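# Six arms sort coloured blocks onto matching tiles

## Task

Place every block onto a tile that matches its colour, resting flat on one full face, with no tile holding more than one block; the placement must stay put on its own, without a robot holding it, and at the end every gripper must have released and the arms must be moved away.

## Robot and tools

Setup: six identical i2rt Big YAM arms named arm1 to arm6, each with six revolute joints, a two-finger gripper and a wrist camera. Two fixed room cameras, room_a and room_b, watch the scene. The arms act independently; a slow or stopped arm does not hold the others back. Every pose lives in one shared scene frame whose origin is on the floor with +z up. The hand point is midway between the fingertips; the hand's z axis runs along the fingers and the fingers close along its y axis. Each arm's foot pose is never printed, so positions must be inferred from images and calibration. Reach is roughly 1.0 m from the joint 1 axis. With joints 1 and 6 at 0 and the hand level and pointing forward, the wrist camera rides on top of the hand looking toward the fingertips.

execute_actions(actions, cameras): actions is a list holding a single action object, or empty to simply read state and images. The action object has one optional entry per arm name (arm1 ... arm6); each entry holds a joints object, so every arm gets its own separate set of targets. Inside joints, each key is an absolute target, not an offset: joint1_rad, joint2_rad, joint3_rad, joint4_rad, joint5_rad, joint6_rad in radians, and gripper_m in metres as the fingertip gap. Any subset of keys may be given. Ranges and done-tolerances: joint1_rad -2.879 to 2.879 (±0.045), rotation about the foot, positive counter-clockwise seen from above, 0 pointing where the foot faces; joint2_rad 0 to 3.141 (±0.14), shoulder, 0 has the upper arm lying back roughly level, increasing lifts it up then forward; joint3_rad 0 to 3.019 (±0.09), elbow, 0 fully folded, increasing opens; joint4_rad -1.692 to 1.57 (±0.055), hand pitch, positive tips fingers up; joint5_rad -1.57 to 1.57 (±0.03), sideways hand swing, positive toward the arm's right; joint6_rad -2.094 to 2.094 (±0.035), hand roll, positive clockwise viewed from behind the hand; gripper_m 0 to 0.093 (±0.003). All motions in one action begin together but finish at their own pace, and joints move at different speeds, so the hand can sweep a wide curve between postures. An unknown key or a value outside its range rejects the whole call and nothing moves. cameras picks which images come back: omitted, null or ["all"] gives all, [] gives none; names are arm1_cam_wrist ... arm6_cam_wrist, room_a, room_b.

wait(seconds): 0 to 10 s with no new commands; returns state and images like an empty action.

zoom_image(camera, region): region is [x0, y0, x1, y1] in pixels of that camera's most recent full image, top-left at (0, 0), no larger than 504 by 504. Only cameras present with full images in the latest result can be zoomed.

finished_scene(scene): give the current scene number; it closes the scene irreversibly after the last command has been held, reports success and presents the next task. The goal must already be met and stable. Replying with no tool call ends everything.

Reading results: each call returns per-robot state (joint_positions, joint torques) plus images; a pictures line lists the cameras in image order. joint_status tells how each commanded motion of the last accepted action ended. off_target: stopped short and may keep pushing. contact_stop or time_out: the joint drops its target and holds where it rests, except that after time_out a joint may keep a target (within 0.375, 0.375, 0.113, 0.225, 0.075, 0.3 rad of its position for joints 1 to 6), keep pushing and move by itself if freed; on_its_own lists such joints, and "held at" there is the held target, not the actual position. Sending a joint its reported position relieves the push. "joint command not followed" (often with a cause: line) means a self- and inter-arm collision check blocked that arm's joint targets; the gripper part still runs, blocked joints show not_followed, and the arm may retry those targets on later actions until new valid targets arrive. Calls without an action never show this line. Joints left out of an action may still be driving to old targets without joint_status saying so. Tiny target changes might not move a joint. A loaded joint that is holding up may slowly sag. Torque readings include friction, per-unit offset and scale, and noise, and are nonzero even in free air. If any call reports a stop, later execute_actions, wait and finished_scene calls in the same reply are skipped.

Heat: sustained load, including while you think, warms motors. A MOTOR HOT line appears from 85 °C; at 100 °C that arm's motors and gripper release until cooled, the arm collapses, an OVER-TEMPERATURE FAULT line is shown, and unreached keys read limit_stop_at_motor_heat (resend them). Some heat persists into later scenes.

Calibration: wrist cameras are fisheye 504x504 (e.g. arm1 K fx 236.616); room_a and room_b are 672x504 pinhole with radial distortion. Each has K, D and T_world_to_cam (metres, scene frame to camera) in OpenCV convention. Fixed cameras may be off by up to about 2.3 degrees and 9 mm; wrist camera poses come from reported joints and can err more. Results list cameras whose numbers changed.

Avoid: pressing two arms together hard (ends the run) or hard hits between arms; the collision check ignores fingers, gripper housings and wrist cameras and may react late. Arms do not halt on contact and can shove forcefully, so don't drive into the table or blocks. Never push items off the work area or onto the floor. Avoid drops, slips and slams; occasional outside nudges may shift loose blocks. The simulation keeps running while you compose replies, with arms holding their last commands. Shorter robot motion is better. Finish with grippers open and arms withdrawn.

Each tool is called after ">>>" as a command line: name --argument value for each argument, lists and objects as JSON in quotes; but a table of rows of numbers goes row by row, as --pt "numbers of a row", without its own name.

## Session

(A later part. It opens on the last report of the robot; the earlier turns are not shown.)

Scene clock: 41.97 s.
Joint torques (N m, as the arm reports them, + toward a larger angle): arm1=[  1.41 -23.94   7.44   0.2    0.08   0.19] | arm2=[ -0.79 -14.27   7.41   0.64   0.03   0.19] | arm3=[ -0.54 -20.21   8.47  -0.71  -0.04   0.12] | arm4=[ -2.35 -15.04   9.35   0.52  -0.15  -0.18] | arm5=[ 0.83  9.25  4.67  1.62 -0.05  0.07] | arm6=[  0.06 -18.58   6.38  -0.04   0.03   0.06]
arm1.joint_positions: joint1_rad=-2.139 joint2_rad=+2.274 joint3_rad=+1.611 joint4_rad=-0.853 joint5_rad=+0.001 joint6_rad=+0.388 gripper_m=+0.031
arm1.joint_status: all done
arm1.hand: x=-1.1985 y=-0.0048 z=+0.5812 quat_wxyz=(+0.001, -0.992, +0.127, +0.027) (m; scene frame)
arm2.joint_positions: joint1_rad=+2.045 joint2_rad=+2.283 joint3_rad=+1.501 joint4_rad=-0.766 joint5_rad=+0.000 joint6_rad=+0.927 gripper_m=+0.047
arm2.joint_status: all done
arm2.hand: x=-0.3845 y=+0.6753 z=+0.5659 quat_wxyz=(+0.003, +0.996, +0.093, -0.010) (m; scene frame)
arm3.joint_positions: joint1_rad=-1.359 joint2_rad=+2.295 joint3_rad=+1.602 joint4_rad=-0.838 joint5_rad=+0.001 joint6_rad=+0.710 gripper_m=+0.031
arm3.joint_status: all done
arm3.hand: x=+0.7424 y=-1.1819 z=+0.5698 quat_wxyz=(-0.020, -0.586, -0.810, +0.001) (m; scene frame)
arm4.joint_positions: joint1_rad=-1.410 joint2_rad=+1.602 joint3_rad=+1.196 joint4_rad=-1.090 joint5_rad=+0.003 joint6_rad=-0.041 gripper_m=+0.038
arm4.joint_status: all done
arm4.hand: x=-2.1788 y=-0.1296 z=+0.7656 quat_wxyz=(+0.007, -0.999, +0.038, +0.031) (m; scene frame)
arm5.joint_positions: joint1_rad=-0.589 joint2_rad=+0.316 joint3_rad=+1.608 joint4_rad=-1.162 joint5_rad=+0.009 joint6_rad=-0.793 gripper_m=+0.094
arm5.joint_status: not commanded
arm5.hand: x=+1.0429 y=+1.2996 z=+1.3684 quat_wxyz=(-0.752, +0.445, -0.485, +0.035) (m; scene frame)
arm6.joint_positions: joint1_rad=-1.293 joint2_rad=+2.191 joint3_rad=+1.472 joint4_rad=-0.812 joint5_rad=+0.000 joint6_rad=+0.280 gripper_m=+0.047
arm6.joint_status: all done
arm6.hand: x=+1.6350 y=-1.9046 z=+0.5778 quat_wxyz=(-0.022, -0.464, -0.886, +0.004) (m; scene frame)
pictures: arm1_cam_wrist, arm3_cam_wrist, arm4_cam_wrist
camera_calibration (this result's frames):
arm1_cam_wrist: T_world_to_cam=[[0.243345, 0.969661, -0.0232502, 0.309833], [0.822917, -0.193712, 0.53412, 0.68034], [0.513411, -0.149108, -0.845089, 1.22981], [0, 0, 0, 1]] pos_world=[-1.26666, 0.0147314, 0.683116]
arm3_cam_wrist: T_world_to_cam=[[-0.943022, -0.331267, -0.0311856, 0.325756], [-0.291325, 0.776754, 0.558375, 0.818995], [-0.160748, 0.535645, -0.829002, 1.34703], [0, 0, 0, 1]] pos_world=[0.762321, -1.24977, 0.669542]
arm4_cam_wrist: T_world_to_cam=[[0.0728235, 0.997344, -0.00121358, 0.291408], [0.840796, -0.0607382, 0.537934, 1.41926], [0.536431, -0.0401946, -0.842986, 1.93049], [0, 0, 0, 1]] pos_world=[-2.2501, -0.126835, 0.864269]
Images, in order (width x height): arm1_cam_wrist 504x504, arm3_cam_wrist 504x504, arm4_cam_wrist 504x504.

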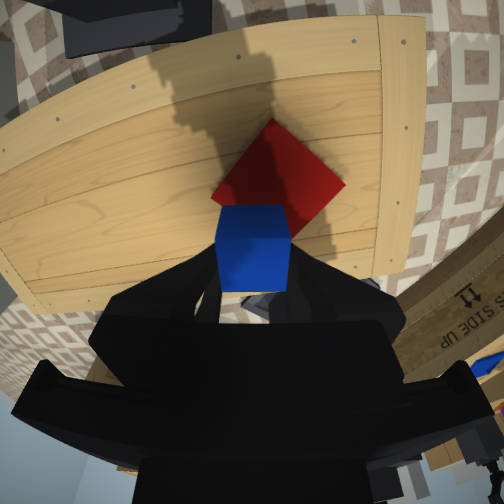

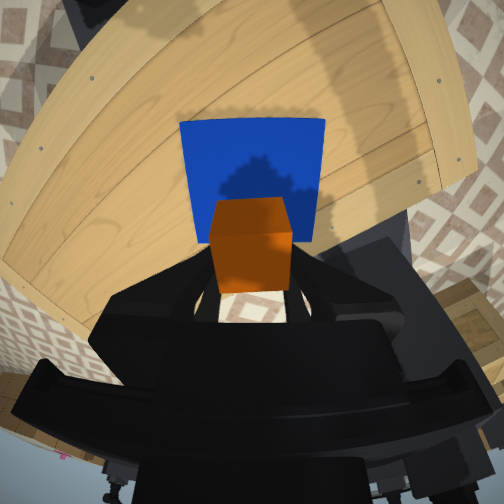

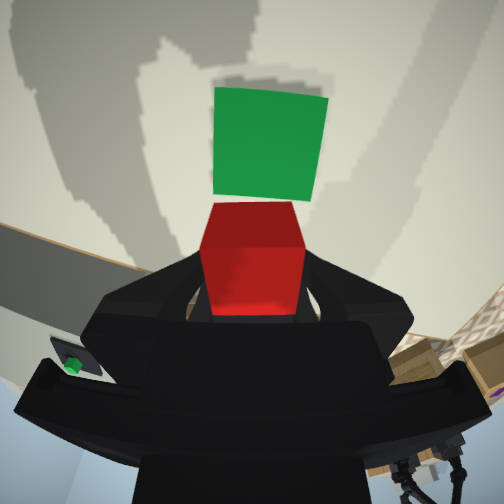

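>>> execute_actions --actions '[{"arm1":{"joints":{"joint1_rad":2.17,"joint6_rad":0}},"arm2":{"joints":{"joint1_rad":-0.26,"joint6_rad":0.3}},"arm3":{"joints":{"joint1_rad":0.1,"joint6_rad":0.5}},"arm4":{"joints":{"joint1_rad":2.19,"joint2_rad":1.75,"joint3_rad":1.5,"joint4_rad":-1.2}},"arm6":{"joints":{"joint1_rad":1.81,"joint6_rad":0}}}]' --cameras '["arm1_cam_wrist","arm2_cam_wrist","arm4_cam_wrist","arm6_cam_wrist"]'

Scene clock: 47.60 s.
Joint torques (N m, as the arm reports them, + toward a larger angle): arm1=[  0.31 -23.66   7.51   0.16   0.17  -0.08] | arm2=[  1.49 -14.42   7.66   0.62  -0.08  -0.14] | arm3=[ -1.67 -20.24   8.43  -0.69   0.04  -0.07] | arm4=[ -2.55 -19.47  10.7    0.58  -0.01  -0.16] | arm5=[ 0.81  9.24  4.7   1.66 -0.05  0.08] | arm6=[ -0.4  -18.97   6.47   0.09   0.13  -0.1 ]
arm1.joint_positions: joint1_rad=+2.180 joint2_rad=+2.274 joint3_rad=+1.611 joint4_rad=-0.853 joint5_rad=-0.002 joint6_rad=+0.011 gripper_m=+0.031
arm1.joint_status: all done
arm1.hand: x=-0.4080 y=+0.6903 z=+0.5926 quat_wxyz=(-0.026, +0.605, -0.796, -0.023) (m; scene frame)
arm2.joint_positions: joint1_rad=-0.273 joint2_rad=+2.283 joint3_rad=+1.501 joint4_rad=-0.766 joint5_rad=+0.002 joint6_rad=+0.314 gripper_m=+0.048
arm2.joint_status: all done
arm2.hand: x=-0.3331 y=+1.7686 z=+0.5792 quat_wxyz=(-0.007, +0.725, -0.689, -0.017) (m; scene frame)
arm3.joint_positions: joint1_rad=+0.109 joint2_rad=+2.295 joint3_rad=+1.602 joint4_rad=-0.838 joint5_rad=-0.002 joint6_rad=+0.508 gripper_m=+0.031
arm3.joint_status: all done
arm3.hand: x=+0.5833 y=-0.3565 z=+0.5680 quat_wxyz=(-0.013, +0.207, -0.978, -0.013) (m; scene frame)
arm4.joint_positions: joint1_rad=+2.199 joint2_rad=+1.774 joint3_rad=+1.475 joint4_rad=-1.191 joint5_rad=+0.000 joint6_rad=-0.041 gripper_m=+0.037
arm4.joint_status: all done
arm4.hand: x=-1.1953 y=+0.0030 z=+0.7969 quat_wxyz=(-0.046, +0.194, -0.980, -0.007) (m; scene frame)
arm5.joint_positions: joint1_rad=-0.589 joint2_rad=+0.316 joint3_rad=+1.608 joint4_rad=-1.162 joint5_rad=+0.009 joint6_rad=-0.793 gripper_m=+0.094
arm5.joint_status: not commanded
arm5.hand: x=+1.0429 y=+1.2996 z=+1.3684 quat_wxyz=(-0.752, +0.445, -0.485, +0.035) (m; scene frame)
arm6.joint_positions: joint1_rad=+1.816 joint2_rad=+2.191 joint3_rad=+1.472 joint4_rad=-0.812 joint5_rad=-0.002 joint6_rad=+0.009 gripper_m=+0.047
arm6.joint_status: all done
arm6.hand: x=+0.7281 y=-1.1373 z=+0.5720 quat_wxyz=(-0.006, +0.935, -0.355, -0.016) (m; scene frame)
pictures: arm1_cam_wrist, arm2_cam_wrist, arm4_cam_wrist, arm6_cam_wrist
camera_calibration (this result's frames):
arm1_cam_wrist: T_world_to_cam=[[0.965629, -0.258917, -0.0228649, 0.586309], [-0.209589, -0.82764, 0.520658, 0.18274], [-0.153731, -0.49797, -0.853459, 0.910804], [0, 0, 0, 1]] pos_world=[-0.387837, 0.756602, 0.695595]
arm2_cam_wrist: T_world_to_cam=[[0.99883, 0.0468804, -0.0118351, 0.255204], [0.0456276, -0.832899, 0.551541, 1.17588], [0.015999, -0.551436, -0.834064, 1.5929], [0, 0, 0, 1]] pos_world=[-0.334043, 1.84581, 0.683061]
arm4_cam_wrist: T_world_to_cam=[[0.384908, -0.92292, -0.00801474, 0.471798], [-0.791255, -0.334442, 0.511922, -1.34571], [-0.475144, -0.190701, -0.858994, 0.238759], [0, 0, 0, 1]] pos_world=[-1.13295, 0.0309021, 0.897771]
arm6_cam_wrist: T_world_to_cam=[[0.663411, 0.748223, 0.00694814, 0.361788], [0.610442, -0.546571, 0.573255, -1.39174], [0.43272, -0.376062, -0.819348, -0.156266], [0, 0, 0, 1]] pos_world=[0.677179, -1.09015, 0.667269]
Images, in order (width x height): arm1_cam_wrist 504x504, arm2_cam_wrist 504x504, arm4_cam_wrist 504x504, arm6_cam_wrist 504x504.

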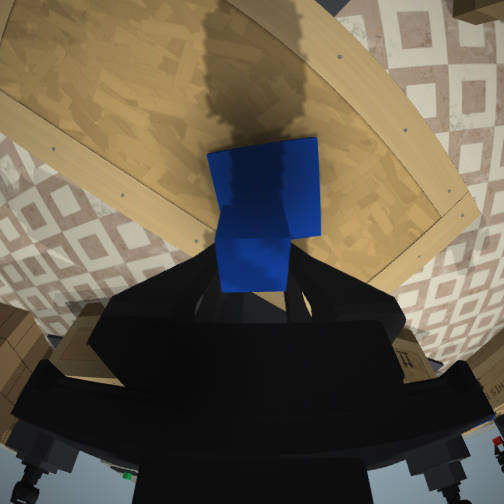

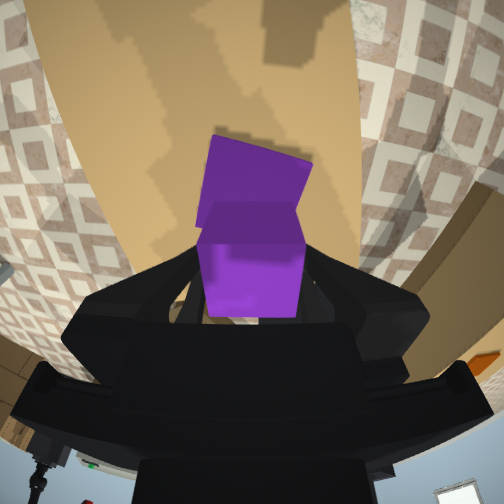

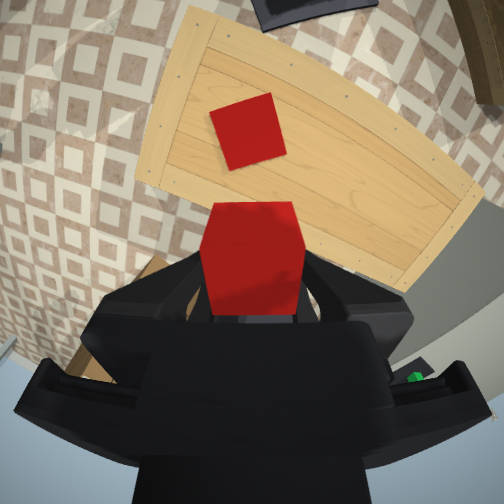

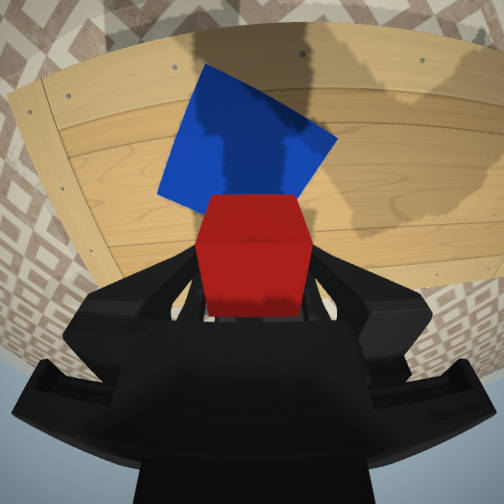

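>>> execute_actions --actions '[{"arm1":{"joints":{"joint1_rad":2.135,"joint6_rad":-0.2,"joint2_rad":2.515,"joint3_rad":1.655,"joint4_rad":-0.667}},"arm2":{"joints":{"joint6_rad":0.56,"joint2_rad":2.515,"joint4_rad":-0.53}},"arm3":{"joints":{"joint1_rad":1.74,"joint6_rad":0.55,"joint2_rad":2.32,"joint3_rad":1.5,"joint4_rad":-0.75}},"arm4":{"joints":{"joint1_rad":2.225,"joint2_rad":2.405,"joint3_rad":1.57,"joint4_rad":-0.69,"joint6_rad":-0.3}},"arm6":{"joints":{"joint1_rad":1.835,"joint6_rad":-0.19,"joint2_rad":2.43,"joint3_rad":1.59,"joint4_rad":-0.705}}}]' --cameras '["arm1_cam_wrist","arm2_cam_wrist","arm3_cam_wrist","arm4_cam_wrist","arm6_cam_wrist"]'

Scene clock: 55.73 s.
Joint torques (N m, as the arm reports them, + toward a larger angle): arm1=[  1.01 -28.38   6.88   1.35   0.13  -0.11] | arm2=[  1.42 -17.04   6.9    1.14  -0.05   0.21] | arm3=[ -1.39 -19.92   6.34  -0.21   0.     0.12] | arm4=[ -1.16 -22.24   8.2    1.14  -0.04  -0.26] | arm5=[ 0.72  9.32  4.67  1.6  -0.05  0.07] | arm6=[  0.76 -22.18   5.76   0.21   0.13  -0.11]
arm1.joint_positions: joint1_rad=+2.137 joint2_rad=+2.529 joint3_rad=+1.635 joint4_rad=-0.685 joint5_rad=-0.001 joint6_rad=-0.187 gripper_m=+0.031
arm1.joint_status: all done
arm1.hand: x=-0.3887 y=+0.6610 z=+0.4462 quat_wxyz=(-0.002, +0.665, -0.747, -0.004) (m; scene frame)
arm2.joint_positions: joint1_rad=-0.273 joint2_rad=+2.537 joint3_rad=+1.486 joint4_rad=-0.542 joint5_rad=+0.002 joint6_rad=+0.546 gripper_m=+0.048
arm2.joint_status: all done
arm2.hand: x=-0.3196 y=+1.7320 z=+0.4332 quat_wxyz=(+0.002, +0.641, -0.768, +0.004) (m; scene frame)
arm3.joint_positions: joint1_rad=+1.749 joint2_rad=+2.323 joint3_rad=+1.499 joint4_rad=-0.752 joint5_rad=+0.000 joint6_rad=+0.540 gripper_m=+0.031
arm3.joint_status: all done
arm3.hand: x=-0.2875 y=-0.5365 z=+0.5258 quat_wxyz=(+0.002, +0.848, -0.530, +0.002) (m; scene frame)
arm4.joint_positions: joint1_rad=+2.218 joint2_rad=+2.414 joint3_rad=+1.542 joint4_rad=-0.700 joint5_rad=+0.000 joint6_rad=-0.292 gripper_m=+0.037
arm4.joint_status: all done
arm4.hand: x=-1.1522 y=+0.0305 z=+0.4610 quat_wxyz=(-0.006, +0.325, -0.946, +0.000) (m; scene frame)
arm5.joint_positions: joint1_rad=-0.589 joint2_rad=+0.316 joint3_rad=+1.608 joint4_rad=-1.162 joint5_rad=+0.009 joint6_rad=-0.793 gripper_m=+0.094
arm5.joint_status: not commanded
arm5.hand: x=+1.0429 y=+1.2996 z=+1.3684 quat_wxyz=(-0.752, +0.445, -0.485, +0.035) (m; scene frame)
arm6.joint_positions: joint1_rad=+1.828 joint2_rad=+2.450 joint3_rad=+1.573 joint4_rad=-0.706 joint5_rad=-0.002 joint6_rad=-0.179 gripper_m=+0.047
arm6.joint_status: all done
arm6.hand: x=+0.7208 y=-1.1406 z=+0.4505 quat_wxyz=(+0.004, +0.966, -0.260, +0.008) (m; scene frame)
pictures: arm1_cam_wrist, arm2_cam_wrist, arm3_cam_wrist, arm4_cam_wrist, arm6_cam_wrist
camera_calibration (this result's frames):
arm1_cam_wrist: T_world_to_cam=[[0.993822, -0.108885, -0.0214775, 0.467928], [-0.0770568, -0.816251, 0.572535, 0.259535], [-0.0798715, -0.567344, -0.819599, 0.833687], [0, 0, 0, 1]] pos_world=[-0.378451, 0.735783, 0.544746]
arm2_cam_wrist: T_world_to_cam=[[0.983055, -0.183262, 0.0042404, 0.628332], [-0.150857, -0.795656, 0.586663, 1.08275], [-0.104139, -0.577362, -0.80982, 1.4467], [0, 0, 0, 1]] pos_world=[-0.303685, 1.81192, 0.533691]
arm3_cam_wrist: T_world_to_cam=[[0.889764, 0.456281, -0.0112854, 0.505995], [0.374238, -0.715178, 0.590311, -0.58371], [0.261276, -0.529461, -0.807097, 0.337652], [0, 0, 0, 1]] pos_world=[-0.31999, -0.469559, 0.622799]
arm4_cam_wrist: T_world_to_cam=[[0.616524, -0.787292, -0.00838074, 0.740757], [-0.638131, -0.505895, 0.580396, -0.980344], [-0.461181, -0.35248, -0.814291, -0.0236493], [0, 0, 0, 1]] pos_world=[-1.09319, 0.0789048, 0.555938]
arm6_cam_wrist: T_world_to_cam=[[0.501105, 0.865377, 0.00408814, 0.621848], [0.681698, -0.397645, 0.614139, -1.21935], [0.533088, -0.304961, -0.789187, -0.25867], [0, 0, 0, 1]] pos_world=[0.657509, -1.10188, 0.542168]
Images, in order (width x height): arm1_cam_wrist 504x504, arm2_cam_wrist 504x504, arm3_cam_wrist 504x504, arm4_cam_wrist 504x504, arm6_cam_wrist 504x504.

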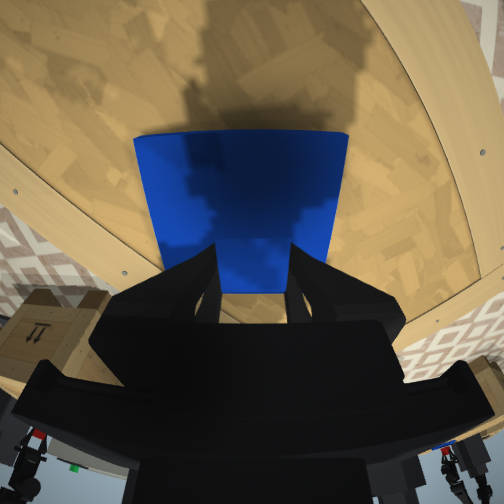

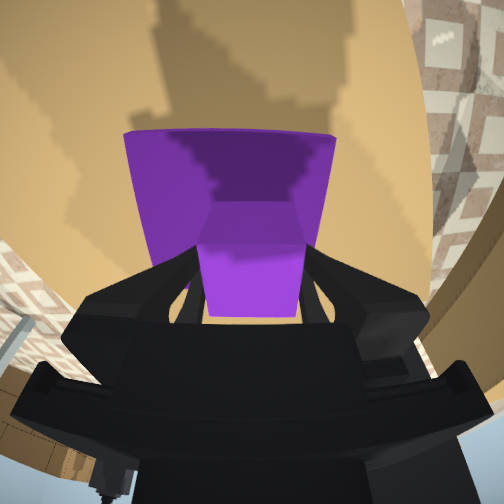

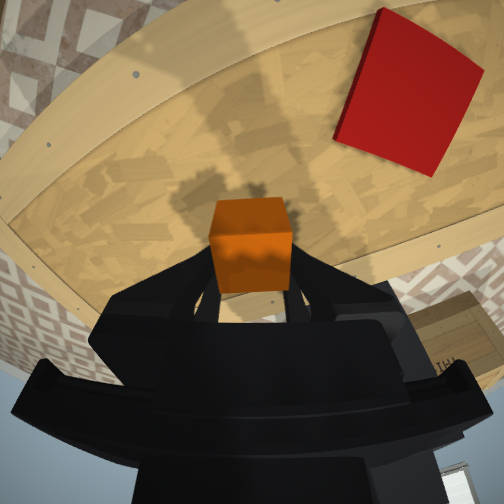

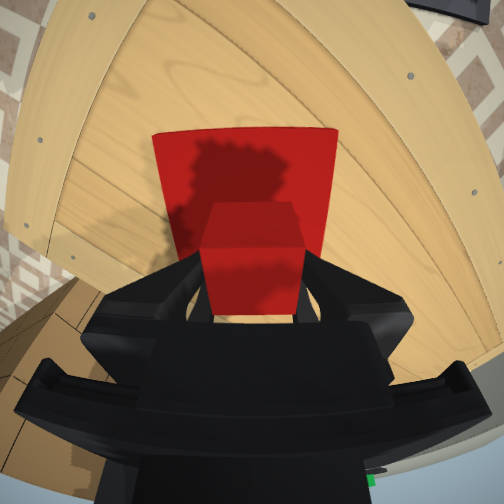

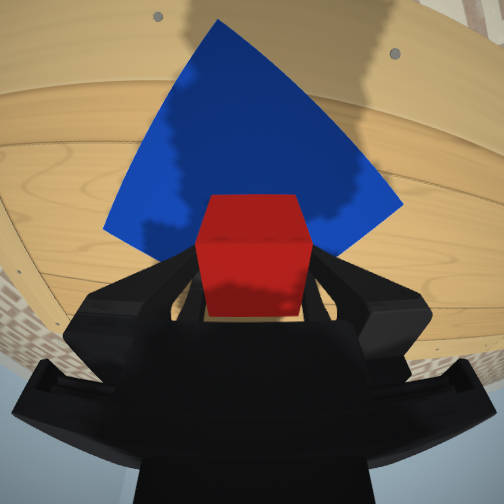

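>>> execute_actions --actions '[{"arm1":{"joints":{"joint2_rad":2.6,"joint4_rad":-0.6}},"arm2":{"joints":{"joint2_rad":2.6,"joint3_rad":1.57,"joint4_rad":-0.51}},"arm3":{"joints":{"joint2_rad":2.525,"joint3_rad":1.6,"joint4_rad":-0.6}},"arm4":{"joints":{"joint2_rad":2.505,"joint3_rad":1.59,"joint4_rad":-0.63}},"arm6":{"joints":{"joint2_rad":2.5,"joint4_rad":-0.64}}}]' --cameras '["arm1_cam_wrist","arm2_cam_wrist","arm4_cam_wrist"]'

>>> execute_actions --actions '[{"arm1":{"joints":{"joint2_rad":2.635}},"arm2":{"joints":{"joint2_rad":2.63}},"arm3":{"joints":{"joint2_rad":2.585}},"arm4":{"joints":{"joint2_rad":2.55}},"arm6":{"joints":{"joint2_rad":2.525}}}]' --cameras '["arm1_cam_wrist","arm2_cam_wrist","arm4_cam_wrist"]'

Scene clock: 60.33 s.
Joint torques (N m, as the arm reports them, + toward a larger angle): arm1=[  0.88 -24.81   6.67   1.35   0.12  -0.11] | arm2=[  1.49 -14.73   8.15   1.02  -0.06   0.2 ] | arm3=[ -1.44 -22.16   6.56   0.17   0.01   0.12] | arm4=[ -1.33 -23.18   6.9    1.07  -0.04  -0.26] | arm5=[ 0.91  9.14  4.67  1.69 -0.05  0.08] | arm6=[  0.97 -18.27   5.64   0.56   0.05  -0.11]
arm1.joint_positions: joint1_rad=+2.137 joint2_rad=+2.580 joint3_rad=+1.635 joint4_rad=-0.618 joint5_rad=-0.001 joint6_rad=-0.187 gripper_m=+0.031
arm1.joint_status: all done
arm1.hand: x=-0.3898 y=+0.6578 z=+0.4165 quat_wxyz=(-0.009, +0.665, -0.747, -0.008) (m; scene frame)
arm2.joint_positions: joint1_rad=-0.273 joint2_rad=+2.579 joint3_rad=+1.544 joint4_rad=-0.518 joint5_rad=+0.002 joint6_rad=+0.546 gripper_m=+0.048
arm2.joint_status: all done
arm2.hand: x=-0.3276 y=+1.7526 z=+0.4221 quat_wxyz=(-0.004, +0.641, -0.768, -0.016) (m; scene frame)
arm3.joint_positions: joint1_rad=+1.749 joint2_rad=+2.551 joint3_rad=+1.586 joint4_rad=-0.612 joint5_rad=+0.000 joint6_rad=+0.541 gripper_m=+0.031
arm3.joint_status: all done
arm3.hand: x=-0.2892 y=-0.5359 z=+0.4162 quat_wxyz=(+0.002, +0.848, -0.530, +0.003) (m; scene frame)
arm4.joint_positions: joint1_rad=+2.218 joint2_rad=+2.521 joint3_rad=+1.570 joint4_rad=-0.638 joint5_rad=+0.000 joint6_rad=-0.293 gripper_m=+0.037
arm4.joint_status: all done
arm4.hand: x=-1.1598 y=+0.0275 z=+0.4059 quat_wxyz=(+0.003, +0.325, -0.946, +0.000) (m; scene frame)
arm5.joint_positions: joint1_rad=-0.589 joint2_rad=+0.316 joint3_rad=+1.608 joint4_rad=-1.162 joint5_rad=+0.009 joint6_rad=-0.793 gripper_m=+0.094
arm5.joint_status: not commanded
arm5.hand: x=+1.0429 y=+1.2996 z=+1.3684 quat_wxyz=(-0.752, +0.445, -0.485, +0.035) (m; scene frame)
arm6.joint_positions: joint1_rad=+1.829 joint2_rad=+2.470 joint3_rad=+1.573 joint4_rad=-0.648 joint5_rad=-0.001 joint6_rad=-0.179 gripper_m=+0.047
arm6.joint_status: all done
arm6.hand: x=+0.7152 y=-1.1364 z=+0.4387 quat_wxyz=(-0.005, +0.966, -0.259, -0.009) (m; scene frame)
pictures: arm1_cam_wrist, arm2_cam_wrist, arm4_cam_wrist
camera_calibration (this result's frames):
arm1_cam_wrist: T_world_to_cam=[[0.993911, -0.108633, -0.0184577, 0.466634], [-0.0797401, -0.824699, 0.559922, 0.283638], [-0.076048, -0.555041, -0.82834, 0.804485], [0, 0, 0, 1]] pos_world=[-0.379996, 0.73113, 0.516184]
arm2_cam_wrist: T_world_to_cam=[[0.98286, -0.183528, -0.0174355, 0.649619], [-0.142714, -0.817322, 0.558227, 1.15715], [-0.116701, -0.546171, -0.829505, 1.39834], [0, 0, 0, 1]] pos_world=[-0.310155, 1.82872, 0.525305]
arm4_cam_wrist: T_world_to_cam=[[0.616625, -0.787138, -0.0137011, 0.744908], [-0.627914, -0.502242, 0.594539, -0.948733], [-0.474865, -0.358005, -0.80395, -0.0929907], [0, 0, 0, 1]] pos_world=[-1.09921, 0.0765601, 0.499505]
Images, in order (width x height): arm1_cam_wrist 504x504, arm2_cam_wrist 504x504, arm4_cam_wrist 504x504.

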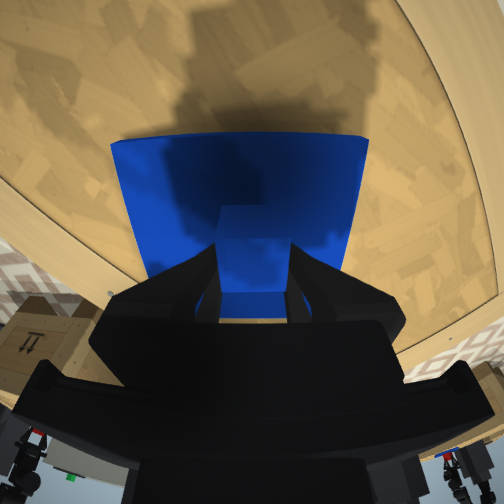

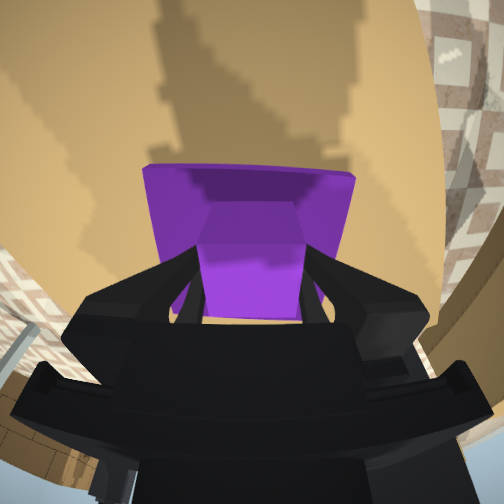

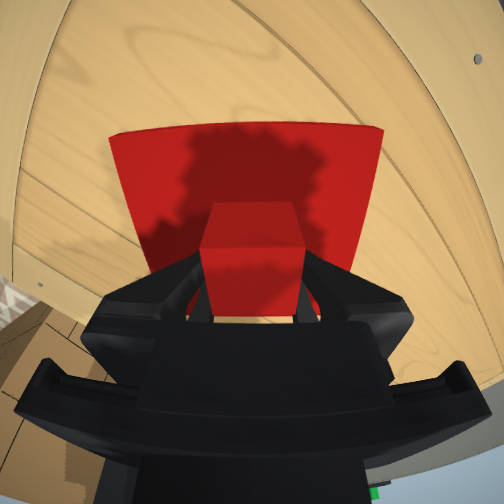

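Scene clock: 61.13 s.
Joint torques (N m, as the arm reports them, + toward a larger angle): arm1=[  0.88 -23.07   6.35   1.24   0.11  -0.11] | arm2=[  1.59 -12.74   8.08   1.08  -0.05   0.19] | arm3=[ -1.45 -19.67   6.29   0.19  -0.03   0.12] | arm4=[ -1.19 -20.16   6.87   1.07  -0.03  -0.26] | arm5=[ 0.77  9.27  4.66  1.65 -0.05  0.07] | arm6=[  0.83 -16.29   5.74   0.62   0.06  -0.1 ]
arm1.joint_positions: joint1_rad=+2.137 joint2_rad=+2.598 joint3_rad=+1.636 joint4_rad=-0.615 joint5_rad=-0.001 joint6_rad=-0.188 gripper_m=+0.031
arm1.joint_status: all done
arm1.hand: x=-0.3917 y=+0.6517 z=+0.4059 quat_wxyz=(-0.002, +0.665, -0.747, -0.004) (m; scene frame)
arm2.joint_positions: joint1_rad=-0.273 joint2_rad=+2.580 joint3_rad=+1.544 joint4_rad=-0.518 joint5_rad=+0.002 joint6_rad=+0.546 gripper_m=+0.048
arm2.joint_status: all done
arm2.hand: x=-0.3275 y=+1.7522 z=+0.4214 quat_wxyz=(-0.004, +0.640, -0.768, -0.015) (m; scene frame)
arm3.joint_positions: joint1_rad=+1.749 joint2_rad=+2.572 joint3_rad=+1.586 joint4_rad=-0.611 joint5_rad=+0.000 joint6_rad=+0.541 gripper_m=+0.031
arm3.joint_status: all done
arm3.hand: x=-0.2822 y=-0.5405 z=+0.4044 quat_wxyz=(+0.002, +0.848, -0.530, +0.013) (m; scene frame)
arm4.joint_positions: joint1_rad=+2.218 joint2_rad=+2.525 joint3_rad=+1.571 joint4_rad=-0.638 joint5_rad=+0.000 joint6_rad=-0.293 gripper_m=+0.037
arm4.joint_status: all done
arm4.hand: x=-1.1606 y=+0.0271 z=+0.4041 quat_wxyz=(+0.004, +0.325, -0.946, +0.001) (m; scene frame)
arm5.joint_positions: joint1_rad=-0.589 joint2_rad=+0.316 joint3_rad=+1.608 joint4_rad=-1.162 joint5_rad=+0.009 joint6_rad=-0.793 gripper_m=+0.094
arm5.joint_status: not commanded
arm5.hand: x=+1.0429 y=+1.2996 z=+1.3684 quat_wxyz=(-0.752, +0.445, -0.485, +0.035) (m; scene frame)
arm6.joint_positions: joint1_rad=+1.829 joint2_rad=+2.471 joint3_rad=+1.573 joint4_rad=-0.648 joint5_rad=-0.001 joint6_rad=-0.179 gripper_m=+0.047
arm6.joint_status: all done
arm6.hand: x=+0.7153 y=-1.1365 z=+0.4385 quat_wxyz=(-0.005, +0.966, -0.259, -0.009) (m; scene frame)
pictures: arm1_cam_wrist, arm2_cam_wrist, arm4_cam_wrist
camera_calibration (this result's frames):
arm1_cam_wrist: T_world_to_cam=[[0.993961, -0.107733, -0.0208725, 0.468057], [-0.0765368, -0.816899, 0.57168, 0.275776], [-0.0786395, -0.56663, -0.820211, 0.795384], [0, 0, 0, 1]] pos_world=[-0.381575, 0.726395, 0.504497]
arm2_cam_wrist: T_world_to_cam=[[0.982797, -0.183917, -0.0168469, 0.64977], [-0.143245, -0.816668, 0.559048, 1.1555], [-0.116576, -0.547017, -0.828964, 1.39888], [0, 0, 0, 1]] pos_world=[-0.309997, 1.82837, 0.524587]
arm4_cam_wrist: T_world_to_cam=[[0.616894, -0.78692, -0.0141156, 0.745555], [-0.62632, -0.501697, 0.596676, -0.94741], [-0.476618, -0.359245, -0.802358, -0.0975958], [0, 0, 0, 1]] pos_world=[-1.09983, 0.0763184, 0.497514]
Images, in order (width x height): arm1_cam_wrist 504x504, arm2_cam_wrist 504x504, arm4_cam_wrist 504x504.

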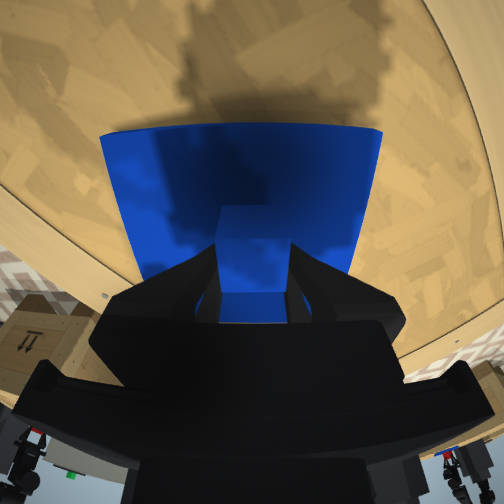

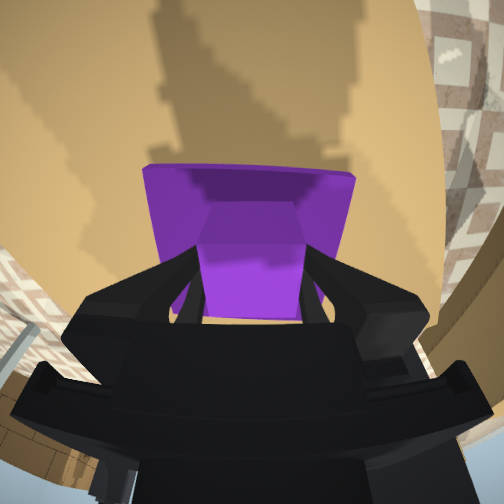

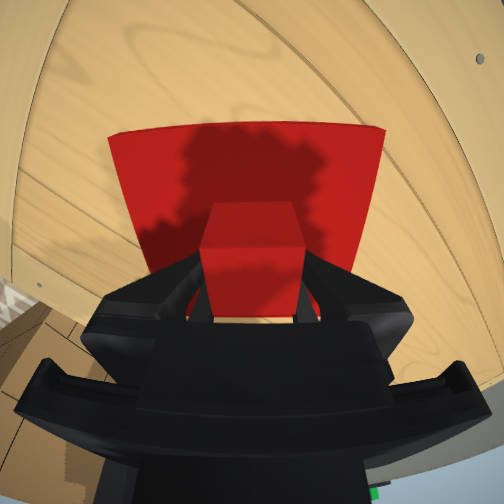

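>>> execute_actions --actions '[{"arm1":{"joints":{"joint2_rad":2.59,"gripper_m":0.093}},"arm2":{"joints":{"joint2_rad":2.57,"gripper_m":0.093}},"arm3":{"joints":{"joint2_rad":2.56,"gripper_m":0.093}},"arm4":{"joints":{"joint2_rad":2.51,"gripper_m":0.093}},"arm6":{"joints":{"joint2_rad":2.46,"gripper_m":0.093}}}]' --cameras '[]'

>>> execute_actions --actions '[{"arm1":{"joints":{"joint2_rad":2.2,"joint3_rad":1.5,"joint4_rad":-0.9}},"arm2":{"joints":{"joint2_rad":1.9,"joint4_rad":-1.1}},"arm3":{"joints":{"joint2_rad":1.9,"joint3_rad":1.2,"joint4_rad":-0.9}},"arm4":{"joints":{"joint2_rad":1.93,"joint3_rad":1.52,"joint4_rad":-1.16}},"arm6":{"joints":{"joint2_rad":1.9,"joint3_rad":1.3,"joint4_rad":-1.0}}}]' --cameras '["arm2_cam_wrist","arm1_cam_wrist","arm4_cam_wrist"]'

>>> execute_actions --actions '[{"arm1":{"joints":{"joint1_rad":-0.24,"joint6_rad":0}},"arm3":{"joints":{"joint1_rad":-1.315,"joint6_rad":0.03}},"arm4":{"joints":{"joint1_rad":0.43,"joint6_rad":0}},"arm6":{"joints":{"joint1_rad":-0.5,"joint2_rad":1.2}}}]' --cameras '["arm1_cam_wrist","arm3_cam_wrist","arm4_cam_wrist"]'

Scene clock: 69.43 s.
Joint torques (N m, as the arm reports them, + toward a larger angle): arm1=[  0.98 -27.63   6.35   1.33   0.11  -0.11] | arm2=[  1.46 -16.77   7.95   1.12  -0.05   0.19] | arm3=[ -1.55 -21.16   6.29   0.13   0.     0.12] | arm4=[ -1.14 -23.06   6.89   1.05  -0.05  -0.24] | arm5=[ 0.66  9.16  4.74  1.66 -0.05  0.07] | arm6=[  0.63 -21.58   5.56   0.6    0.06  -0.11]
arm1.joint_positions: joint1_rad=+2.137 joint2_rad=+2.598 joint3_rad=+1.636 joint4_rad=-0.615 joint5_rad=-0.001 joint6_rad=-0.188 gripper_m=+0.093
arm1.joint_status: all done
arm1.hand: x=-0.3917 y=+0.6517 z=+0.4059 quat_wxyz=(-0.002, +0.665, -0.747, -0.004) (m; scene frame)
arm2.joint_positions: joint1_rad=-0.273 joint2_rad=+2.580 joint3_rad=+1.544 joint4_rad=-0.518 joint5_rad=+0.002 joint6_rad=+0.547 gripper_m=+0.093
arm2.joint_status: all done
arm2.hand: x=-0.3275 y=+1.7523 z=+0.4216 quat_wxyz=(-0.004, +0.640, -0.768, -0.016) (m; scene frame)
arm3.joint_positions: joint1_rad=+1.749 joint2_rad=+2.572 joint3_rad=+1.586 joint4_rad=-0.611 joint5_rad=+0.000 joint6_rad=+0.541 gripper_m=+0.093
arm3.joint_status: all done
arm3.hand: x=-0.2822 y=-0.5405 z=+0.4044 quat_wxyz=(+0.002, +0.848, -0.530, +0.013) (m; scene frame)
arm4.joint_positions: joint1_rad=+2.218 joint2_rad=+2.524 joint3_rad=+1.571 joint4_rad=-0.638 joint5_rad=+0.000 joint6_rad=-0.293 gripper_m=+0.093
arm4.joint_status: all done
arm4.hand: x=-1.1602 y=+0.0273 z=+0.4048 quat_wxyz=(+0.004, +0.325, -0.946, +0.001) (m; scene frame)
arm5.joint_positions: joint1_rad=-0.589 joint2_rad=+0.316 joint3_rad=+1.608 joint4_rad=-1.162 joint5_rad=+0.009 joint6_rad=-0.793 gripper_m=+0.094
arm5.joint_status: not commanded
arm5.hand: x=+1.0429 y=+1.2996 z=+1.3684 quat_wxyz=(-0.752, +0.445, -0.485, +0.035) (m; scene frame)
arm6.joint_positions: joint1_rad=+1.829 joint2_rad=+2.470 joint3_rad=+1.573 joint4_rad=-0.648 joint5_rad=-0.001 joint6_rad=-0.180 gripper_m=+0.093
arm6.joint_status: all done
arm6.hand: x=+0.7150 y=-1.1362 z=+0.4392 quat_wxyz=(-0.005, +0.966, -0.259, -0.009) (m; scene frame)
pictures: none
No camera images: the call's "cameras" was empty. Leave "cameras" out to get every camera's image.

Scene clock: 71.10 s.
Joint torques (N m, as the arm reports them, + toward a larger angle): arm1=[  0.93 -21.61   7.34   0.11   0.11  -0.11] | arm2=[  1.66 -11.7   10.89   0.64  -0.04   0.18] | arm3=[ -1.56 -15.24   7.18  -0.76   0.     0.11] | arm4=[ -1.22 -20.02   8.95   0.47  -0.05  -0.25] | arm5=[ 0.72  9.36  4.7   1.66 -0.05  0.07] | arm6=[  1.09 -14.93   5.73  -0.02   0.04  -0.09]
arm1.joint_positions: joint1_rad=+2.137 joint2_rad=+2.172 joint3_rad=+1.489 joint4_rad=-0.884 joint5_rad=-0.001 joint6_rad=-0.188 gripper_m=+0.093
arm1.joint_status: all done
arm1.hand: x=-0.3945 y=+0.6406 z=+0.6141 quat_wxyz=(-0.007, +0.665, -0.747, -0.007) (m; scene frame)
arm2.joint_positions: joint1_rad=-0.273 joint2_rad=+1.885 joint3_rad=+1.560 joint4_rad=-1.088 joint5_rad=+0.002 joint6_rad=+0.547 gripper_m=+0.093
arm2.joint_status: all done
arm2.hand: x=-0.3334 y=+1.7719 z=+0.8262 quat_wxyz=(-0.027, +0.638, -0.765, -0.082) (m; scene frame)
arm3.joint_positions: joint1_rad=+1.749 joint2_rad=+1.890 joint3_rad=+1.199 joint4_rad=-0.888 joint5_rad=+0.000 joint6_rad=+0.541 gripper_m=+0.093
arm3.joint_status: all done
arm3.hand: x=-0.2110 y=-0.5857 z=+0.6708 quat_wxyz=(+0.002, +0.848, -0.530, +0.004) (m; scene frame)
arm4.joint_positions: joint1_rad=+2.218 joint2_rad=+1.940 joint3_rad=+1.510 joint4_rad=-1.151 joint5_rad=+0.000 joint6_rad=-0.293 gripper_m=+0.093
arm4.joint_status: all done
arm4.hand: x=-1.1821 y=+0.0190 z=+0.7215 quat_wxyz=(-0.002, +0.325, -0.946, +0.000) (m; scene frame)
arm5.joint_positions: joint1_rad=-0.589 joint2_rad=+0.316 joint3_rad=+1.608 joint4_rad=-1.162 joint5_rad=+0.009 joint6_rad=-0.793 gripper_m=+0.094
arm5.joint_status: not commanded
arm5.hand: x=+1.0429 y=+1.2996 z=+1.3684 quat_wxyz=(-0.752, +0.445, -0.485, +0.035) (m; scene frame)
arm6.joint_positions: joint1_rad=+1.829 joint2_rad=+1.883 joint3_rad=+1.305 joint4_rad=-0.991 joint5_rad=-0.001 joint6_rad=-0.180 gripper_m=+0.093
arm6.joint_status: all done
arm6.hand: x=+0.7766 y=-1.1892 z=+0.6859 quat_wxyz=(+0.000, +0.966, -0.259, +0.002) (m; scene frame)
pictures: arm1_cam_wrist, arm2_cam_wrist, arm4_cam_wrist
camera_calibration (this result's frames):
arm1_cam_wrist: T_world_to_cam=[[0.994021, -0.107562, -0.0187984, 0.472656], [-0.078373, -0.82268, 0.563076, 0.155711], [-0.0760308, -0.558236, -0.826191, 0.959028], [0, 0, 0, 1]] pos_world=[-0.38471, 0.714305, 0.713548]
arm2_cam_wrist: T_world_to_cam=[[0.979947, -0.177779, -0.089994, 0.714691], [-0.118503, -0.883057, 0.454056, 1.15707], [-0.160191, -0.434286, -0.886417, 1.57769], [0, 0, 0, 1]] pos_world=[-0.310511, 1.83398, 0.937433]
arm4_cam_wrist: T_world_to_cam=[[0.617341, -0.786625, -0.0105611, 0.754874], [-0.632862, -0.504553, 0.587291, -1.15517], [-0.467307, -0.355875, -0.809307, 0.159888], [0, 0, 0, 1]] pos_world=[-1.12236, 0.0678582, 0.815792]
Images, in order (width x height): arm1_cam_wrist 504x504, arm2_cam_wrist 504x504, arm4_cam_wrist 504x504.

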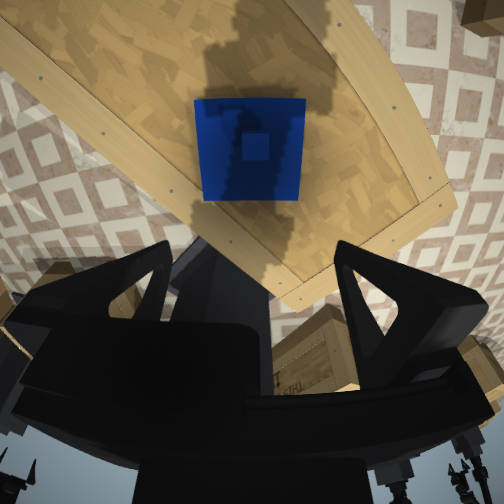

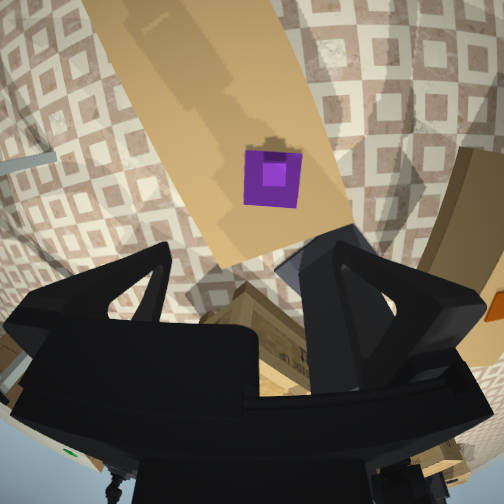

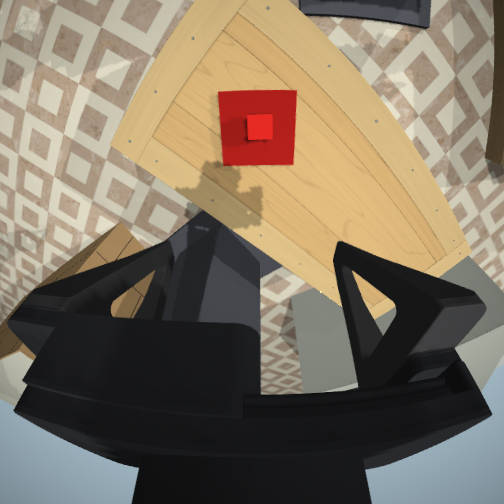

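Scene clock: 73.67 s.
Joint torques (N m, as the arm reports them, + toward a larger angle): arm1=[  2.2  -22.     7.21  -0.02   0.01   0.18] | arm2=[  1.38 -12.72  10.94   0.57  -0.04   0.19] | arm3=[ -0.37 -15.11   7.27  -0.76  -0.03  -0.09] | arm4=[ -0.76 -20.     8.77   0.42  -0.03  -0.12] | arm5=[ 0.68  9.25  4.66  1.69 -0.05  0.07] | arm6=[ 0.7  -8.84  8.55  1.05 -0.03 -0.07]
arm1.joint_positions: joint1_rad=-0.251 joint2_rad=+2.172 joint3_rad=+1.489 joint4_rad=-0.884 joint5_rad=+0.001 joint6_rad=-0.011 gripper_m=+0.093
arm1.joint_status: all done
arm1.hand: x=-0.3150 y=-0.4527 z=+0.5982 quat_wxyz=(+0.002, -0.527, -0.850, -0.005) (m; scene frame)
arm2.joint_positions: joint1_rad=-0.273 joint2_rad=+1.885 joint3_rad=+1.560 joint4_rad=-1.088 joint5_rad=+0.002 joint6_rad=+0.547 gripper_m=+0.093
arm2.joint_status: not commanded
arm2.hand: x=-0.3334 y=+1.7719 z=+0.8262 quat_wxyz=(-0.027, +0.638, -0.765, -0.082) (m; scene frame)
arm3.joint_positions: joint1_rad=-1.320 joint2_rad=+1.890 joint3_rad=+1.199 joint4_rad=-0.888 joint5_rad=+0.000 joint6_rad=+0.041 gripper_m=+0.093
arm3.joint_status: all done
arm3.hand: x=+0.6414 y=-1.0977 z=+0.6701 quat_wxyz=(+0.005, -0.269, -0.963, +0.000) (m; scene frame)
arm4.joint_positions: joint1_rad=+0.421 joint2_rad=+1.940 joint3_rad=+1.510 joint4_rad=-1.151 joint5_rad=+0.000 joint6_rad=-0.006 gripper_m=+0.093
arm4.joint_status: all done
arm4.hand: x=-1.6302 y=-0.7462 z=+0.7133 quat_wxyz=(+0.000, -0.652, -0.758, -0.008) (m; scene frame)
arm5.joint_positions: joint1_rad=-0.589 joint2_rad=+0.316 joint3_rad=+1.608 joint4_rad=-1.162 joint5_rad=+0.009 joint6_rad=-0.793 gripper_m=+0.094
arm5.joint_status: not commanded
arm5.hand: x=+1.0429 y=+1.2996 z=+1.3684 quat_wxyz=(-0.752, +0.445, -0.485, +0.035) (m; scene frame)
arm6.joint_positions: joint1_rad=-0.503 joint2_rad=+1.203 joint3_rad=+1.296 joint4_rad=-0.992 joint5_rad=+0.000 joint6_rad=-0.181 gripper_m=+0.093
arm6.joint_status: all done
arm6.hand: x=+1.6531 y=-1.4774 z=+1.0271 quat_wxyz=(-0.332, +0.135, -0.934, +0.014) (m; scene frame)
pictures: arm1_cam_wrist, arm3_cam_wrist, arm4_cam_wrist
camera_calibration (this result's frames):
arm1_cam_wrist: T_world_to_cam=[[-0.892095, -0.451148, -0.0251515, -0.470172], [-0.378988, 0.716774, 0.585323, -0.139583], [-0.246039, 0.531696, -0.81041, 0.772058], [0, 0, 0, 1]] pos_world=[-0.282381, -0.522568, 0.695559]
arm3_cam_wrist: T_world_to_cam=[[-0.501215, -0.865297, -0.00672008, -0.624379], [-0.698873, 0.400212, 0.592796, 0.493128], [-0.510255, 0.301815, -0.805325, 1.32044], [0, 0, 0, 1]] pos_world=[0.705448, -1.13616, 0.766866]
arm4_cam_wrist: T_world_to_cam=[[-0.988285, -0.150634, -0.0245318, -1.70348], [-0.135214, 0.789654, 0.598467, -0.0510309], [-0.0707781, 0.594773, -0.800772, 1.02117], [0, 0, 0, 1]] pos_world=[-1.61814, -0.823671, 0.806476]
Images, in order (width x height): arm1_cam_wrist 504x504, arm3_cam_wrist 504x504, arm4_cam_wrist 504x504.

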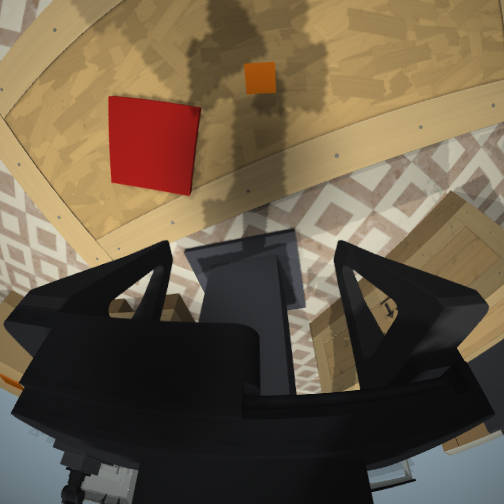

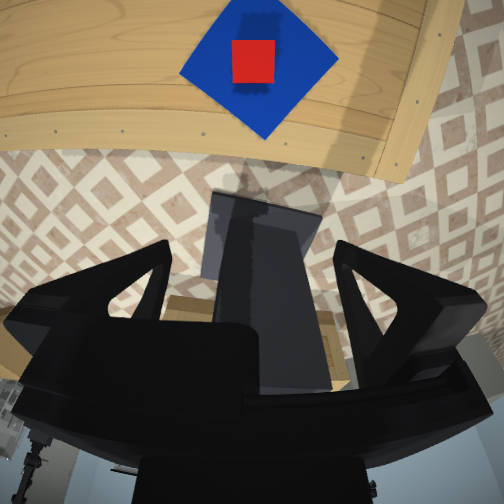

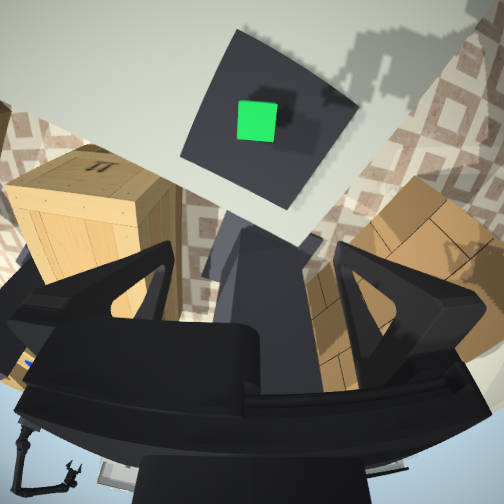

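>>> execute_actions --actions '[{"arm1":{"joints":{"joint1_rad":-0.28,"joint2_rad":2.635,"joint3_rad":1.98,"joint4_rad":-0.865}},"arm3":{"joints":{"joint2_rad":2.445,"joint3_rad":1.625,"joint4_rad":-0.695}},"arm4":{"joints":{"joint2_rad":2.17,"joint3_rad":1.615,"joint4_rad":-0.975,"joint6_rad":0.07}}}]' --cameras '["arm1_cam_wrist","arm3_cam_wrist","arm4_cam_wrist"]'

Scene clock: 78.40 s.
Joint torques (N m, as the arm reports them, + toward a larger angle): arm1=[  0.66 -29.1    9.12   1.09   0.02   0.18] | arm2=[  1.46 -12.57  10.89   0.58  -0.03   0.19] | arm3=[ -0.34 -22.47   8.84   0.06  -0.04  -0.09] | arm4=[ -0.94 -22.68   8.9    1.15  -0.01  -0.1 ] | arm5=[ 0.84  9.26  4.71  1.67 -0.04  0.07] | arm6=[ 0.58 -9.09  8.58  1.01 -0.05 -0.06]
arm1.joint_positions: joint1_rad=-0.271 joint2_rad=+2.631 joint3_rad=+1.942 joint4_rad=-0.877 joint5_rad=+0.001 joint6_rad=-0.011 gripper_m=+0.093
arm1.joint_status: all done
arm1.hand: x=-0.2872 y=-0.5392 z=+0.4470 quat_wxyz=(+0.002, -0.535, -0.845, -0.005) (m; scene frame)
arm2.joint_positions: joint1_rad=-0.273 joint2_rad=+1.885 joint3_rad=+1.560 joint4_rad=-1.088 joint5_rad=+0.002 joint6_rad=+0.547 gripper_m=+0.093
arm2.joint_status: not commanded
arm2.hand: x=-0.3334 y=+1.7719 z=+0.8262 quat_wxyz=(-0.027, +0.638, -0.765, -0.082) (m; scene frame)
arm3.joint_positions: joint1_rad=-1.320 joint2_rad=+2.473 joint3_rad=+1.593 joint4_rad=-0.702 joint5_rad=+0.000 joint6_rad=+0.041 gripper_m=+0.093
arm3.joint_status: all done
arm3.hand: x=+0.7322 y=-1.1486 z=+0.4625 quat_wxyz=(+0.006, -0.269, -0.963, +0.000) (m; scene frame)
arm4.joint_positions: joint1_rad=+0.421 joint2_rad=+2.185 joint3_rad=+1.596 joint4_rad=-0.986 joint5_rad=+0.000 joint6_rad=+0.062 gripper_m=+0.093
arm4.joint_status: all done
arm4.hand: x=-1.6224 y=-0.7907 z=+0.6017 quat_wxyz=(-0.001, -0.678, -0.735, -0.007) (m; scene frame)
arm5.joint_positions: joint1_rad=-0.589 joint2_rad=+0.316 joint3_rad=+1.608 joint4_rad=-1.162 joint5_rad=+0.009 joint6_rad=-0.793 gripper_m=+0.094
arm5.joint_status: not commanded
arm5.hand: x=+1.0429 y=+1.2996 z=+1.3684 quat_wxyz=(-0.752, +0.445, -0.485, +0.035) (m; scene frame)
arm6.joint_positions: joint1_rad=-0.503 joint2_rad=+1.203 joint3_rad=+1.296 joint4_rad=-0.992 joint5_rad=+0.000 joint6_rad=-0.181 gripper_m=+0.093
arm6.joint_status: not commanded
arm6.hand: x=+1.6531 y=-1.4774 z=+1.0271 quat_wxyz=(-0.332, +0.135, -0.934, +0.014) (m; scene frame)
pictures: arm1_cam_wrist, arm3_cam_wrist, arm4_cam_wrist
camera_calibration (this result's frames):
arm1_cam_wrist: T_world_to_cam=[[-0.901037, -0.433028, -0.0248922, -0.481116], [-0.364339, 0.724473, 0.585146, 0.0298963], [-0.235351, 0.536307, -0.810546, 0.707909], [0, 0, 0, 1]] pos_world=[-0.256004, -0.609652, 0.544323]
arm3_cam_wrist: T_world_to_cam=[[-0.501239, -0.865283, -0.00666405, -0.624312], [-0.697481, 0.399452, 0.594944, 0.697189], [-0.512133, 0.302857, -0.803739, 1.21685], [0, 0, 0, 1]] pos_world=[0.796534, -1.18723, 0.559078]
arm4_cam_wrist: T_world_to_cam=[[-0.996268, -0.0828995, -0.024042, -1.6649], [-0.0808912, 0.799529, 0.595156, 0.149906], [-0.0301159, 0.59488, -0.803251, 1.02637], [0, 0, 0, 1]] pos_world=[-1.61565, -0.868438, 0.695184]
Images, in order (width x height): arm1_cam_wrist 504x504, arm3_cam_wrist 504x504, arm4_cam_wrist 504x504.

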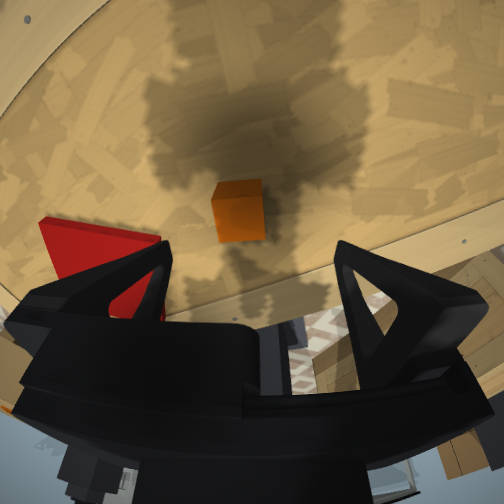

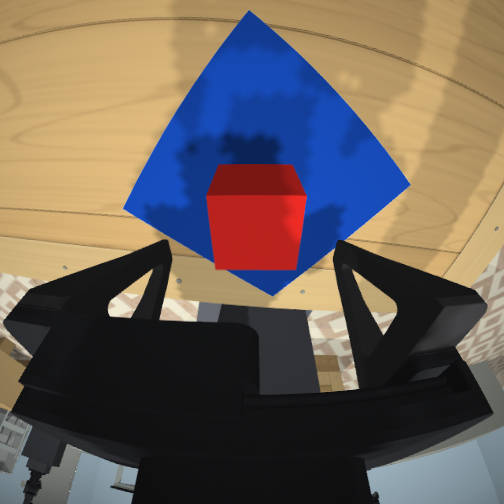

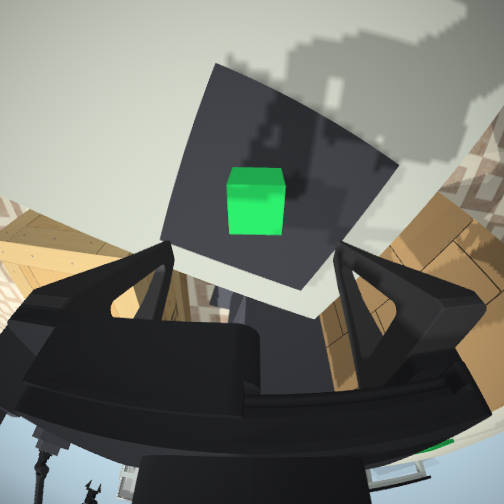

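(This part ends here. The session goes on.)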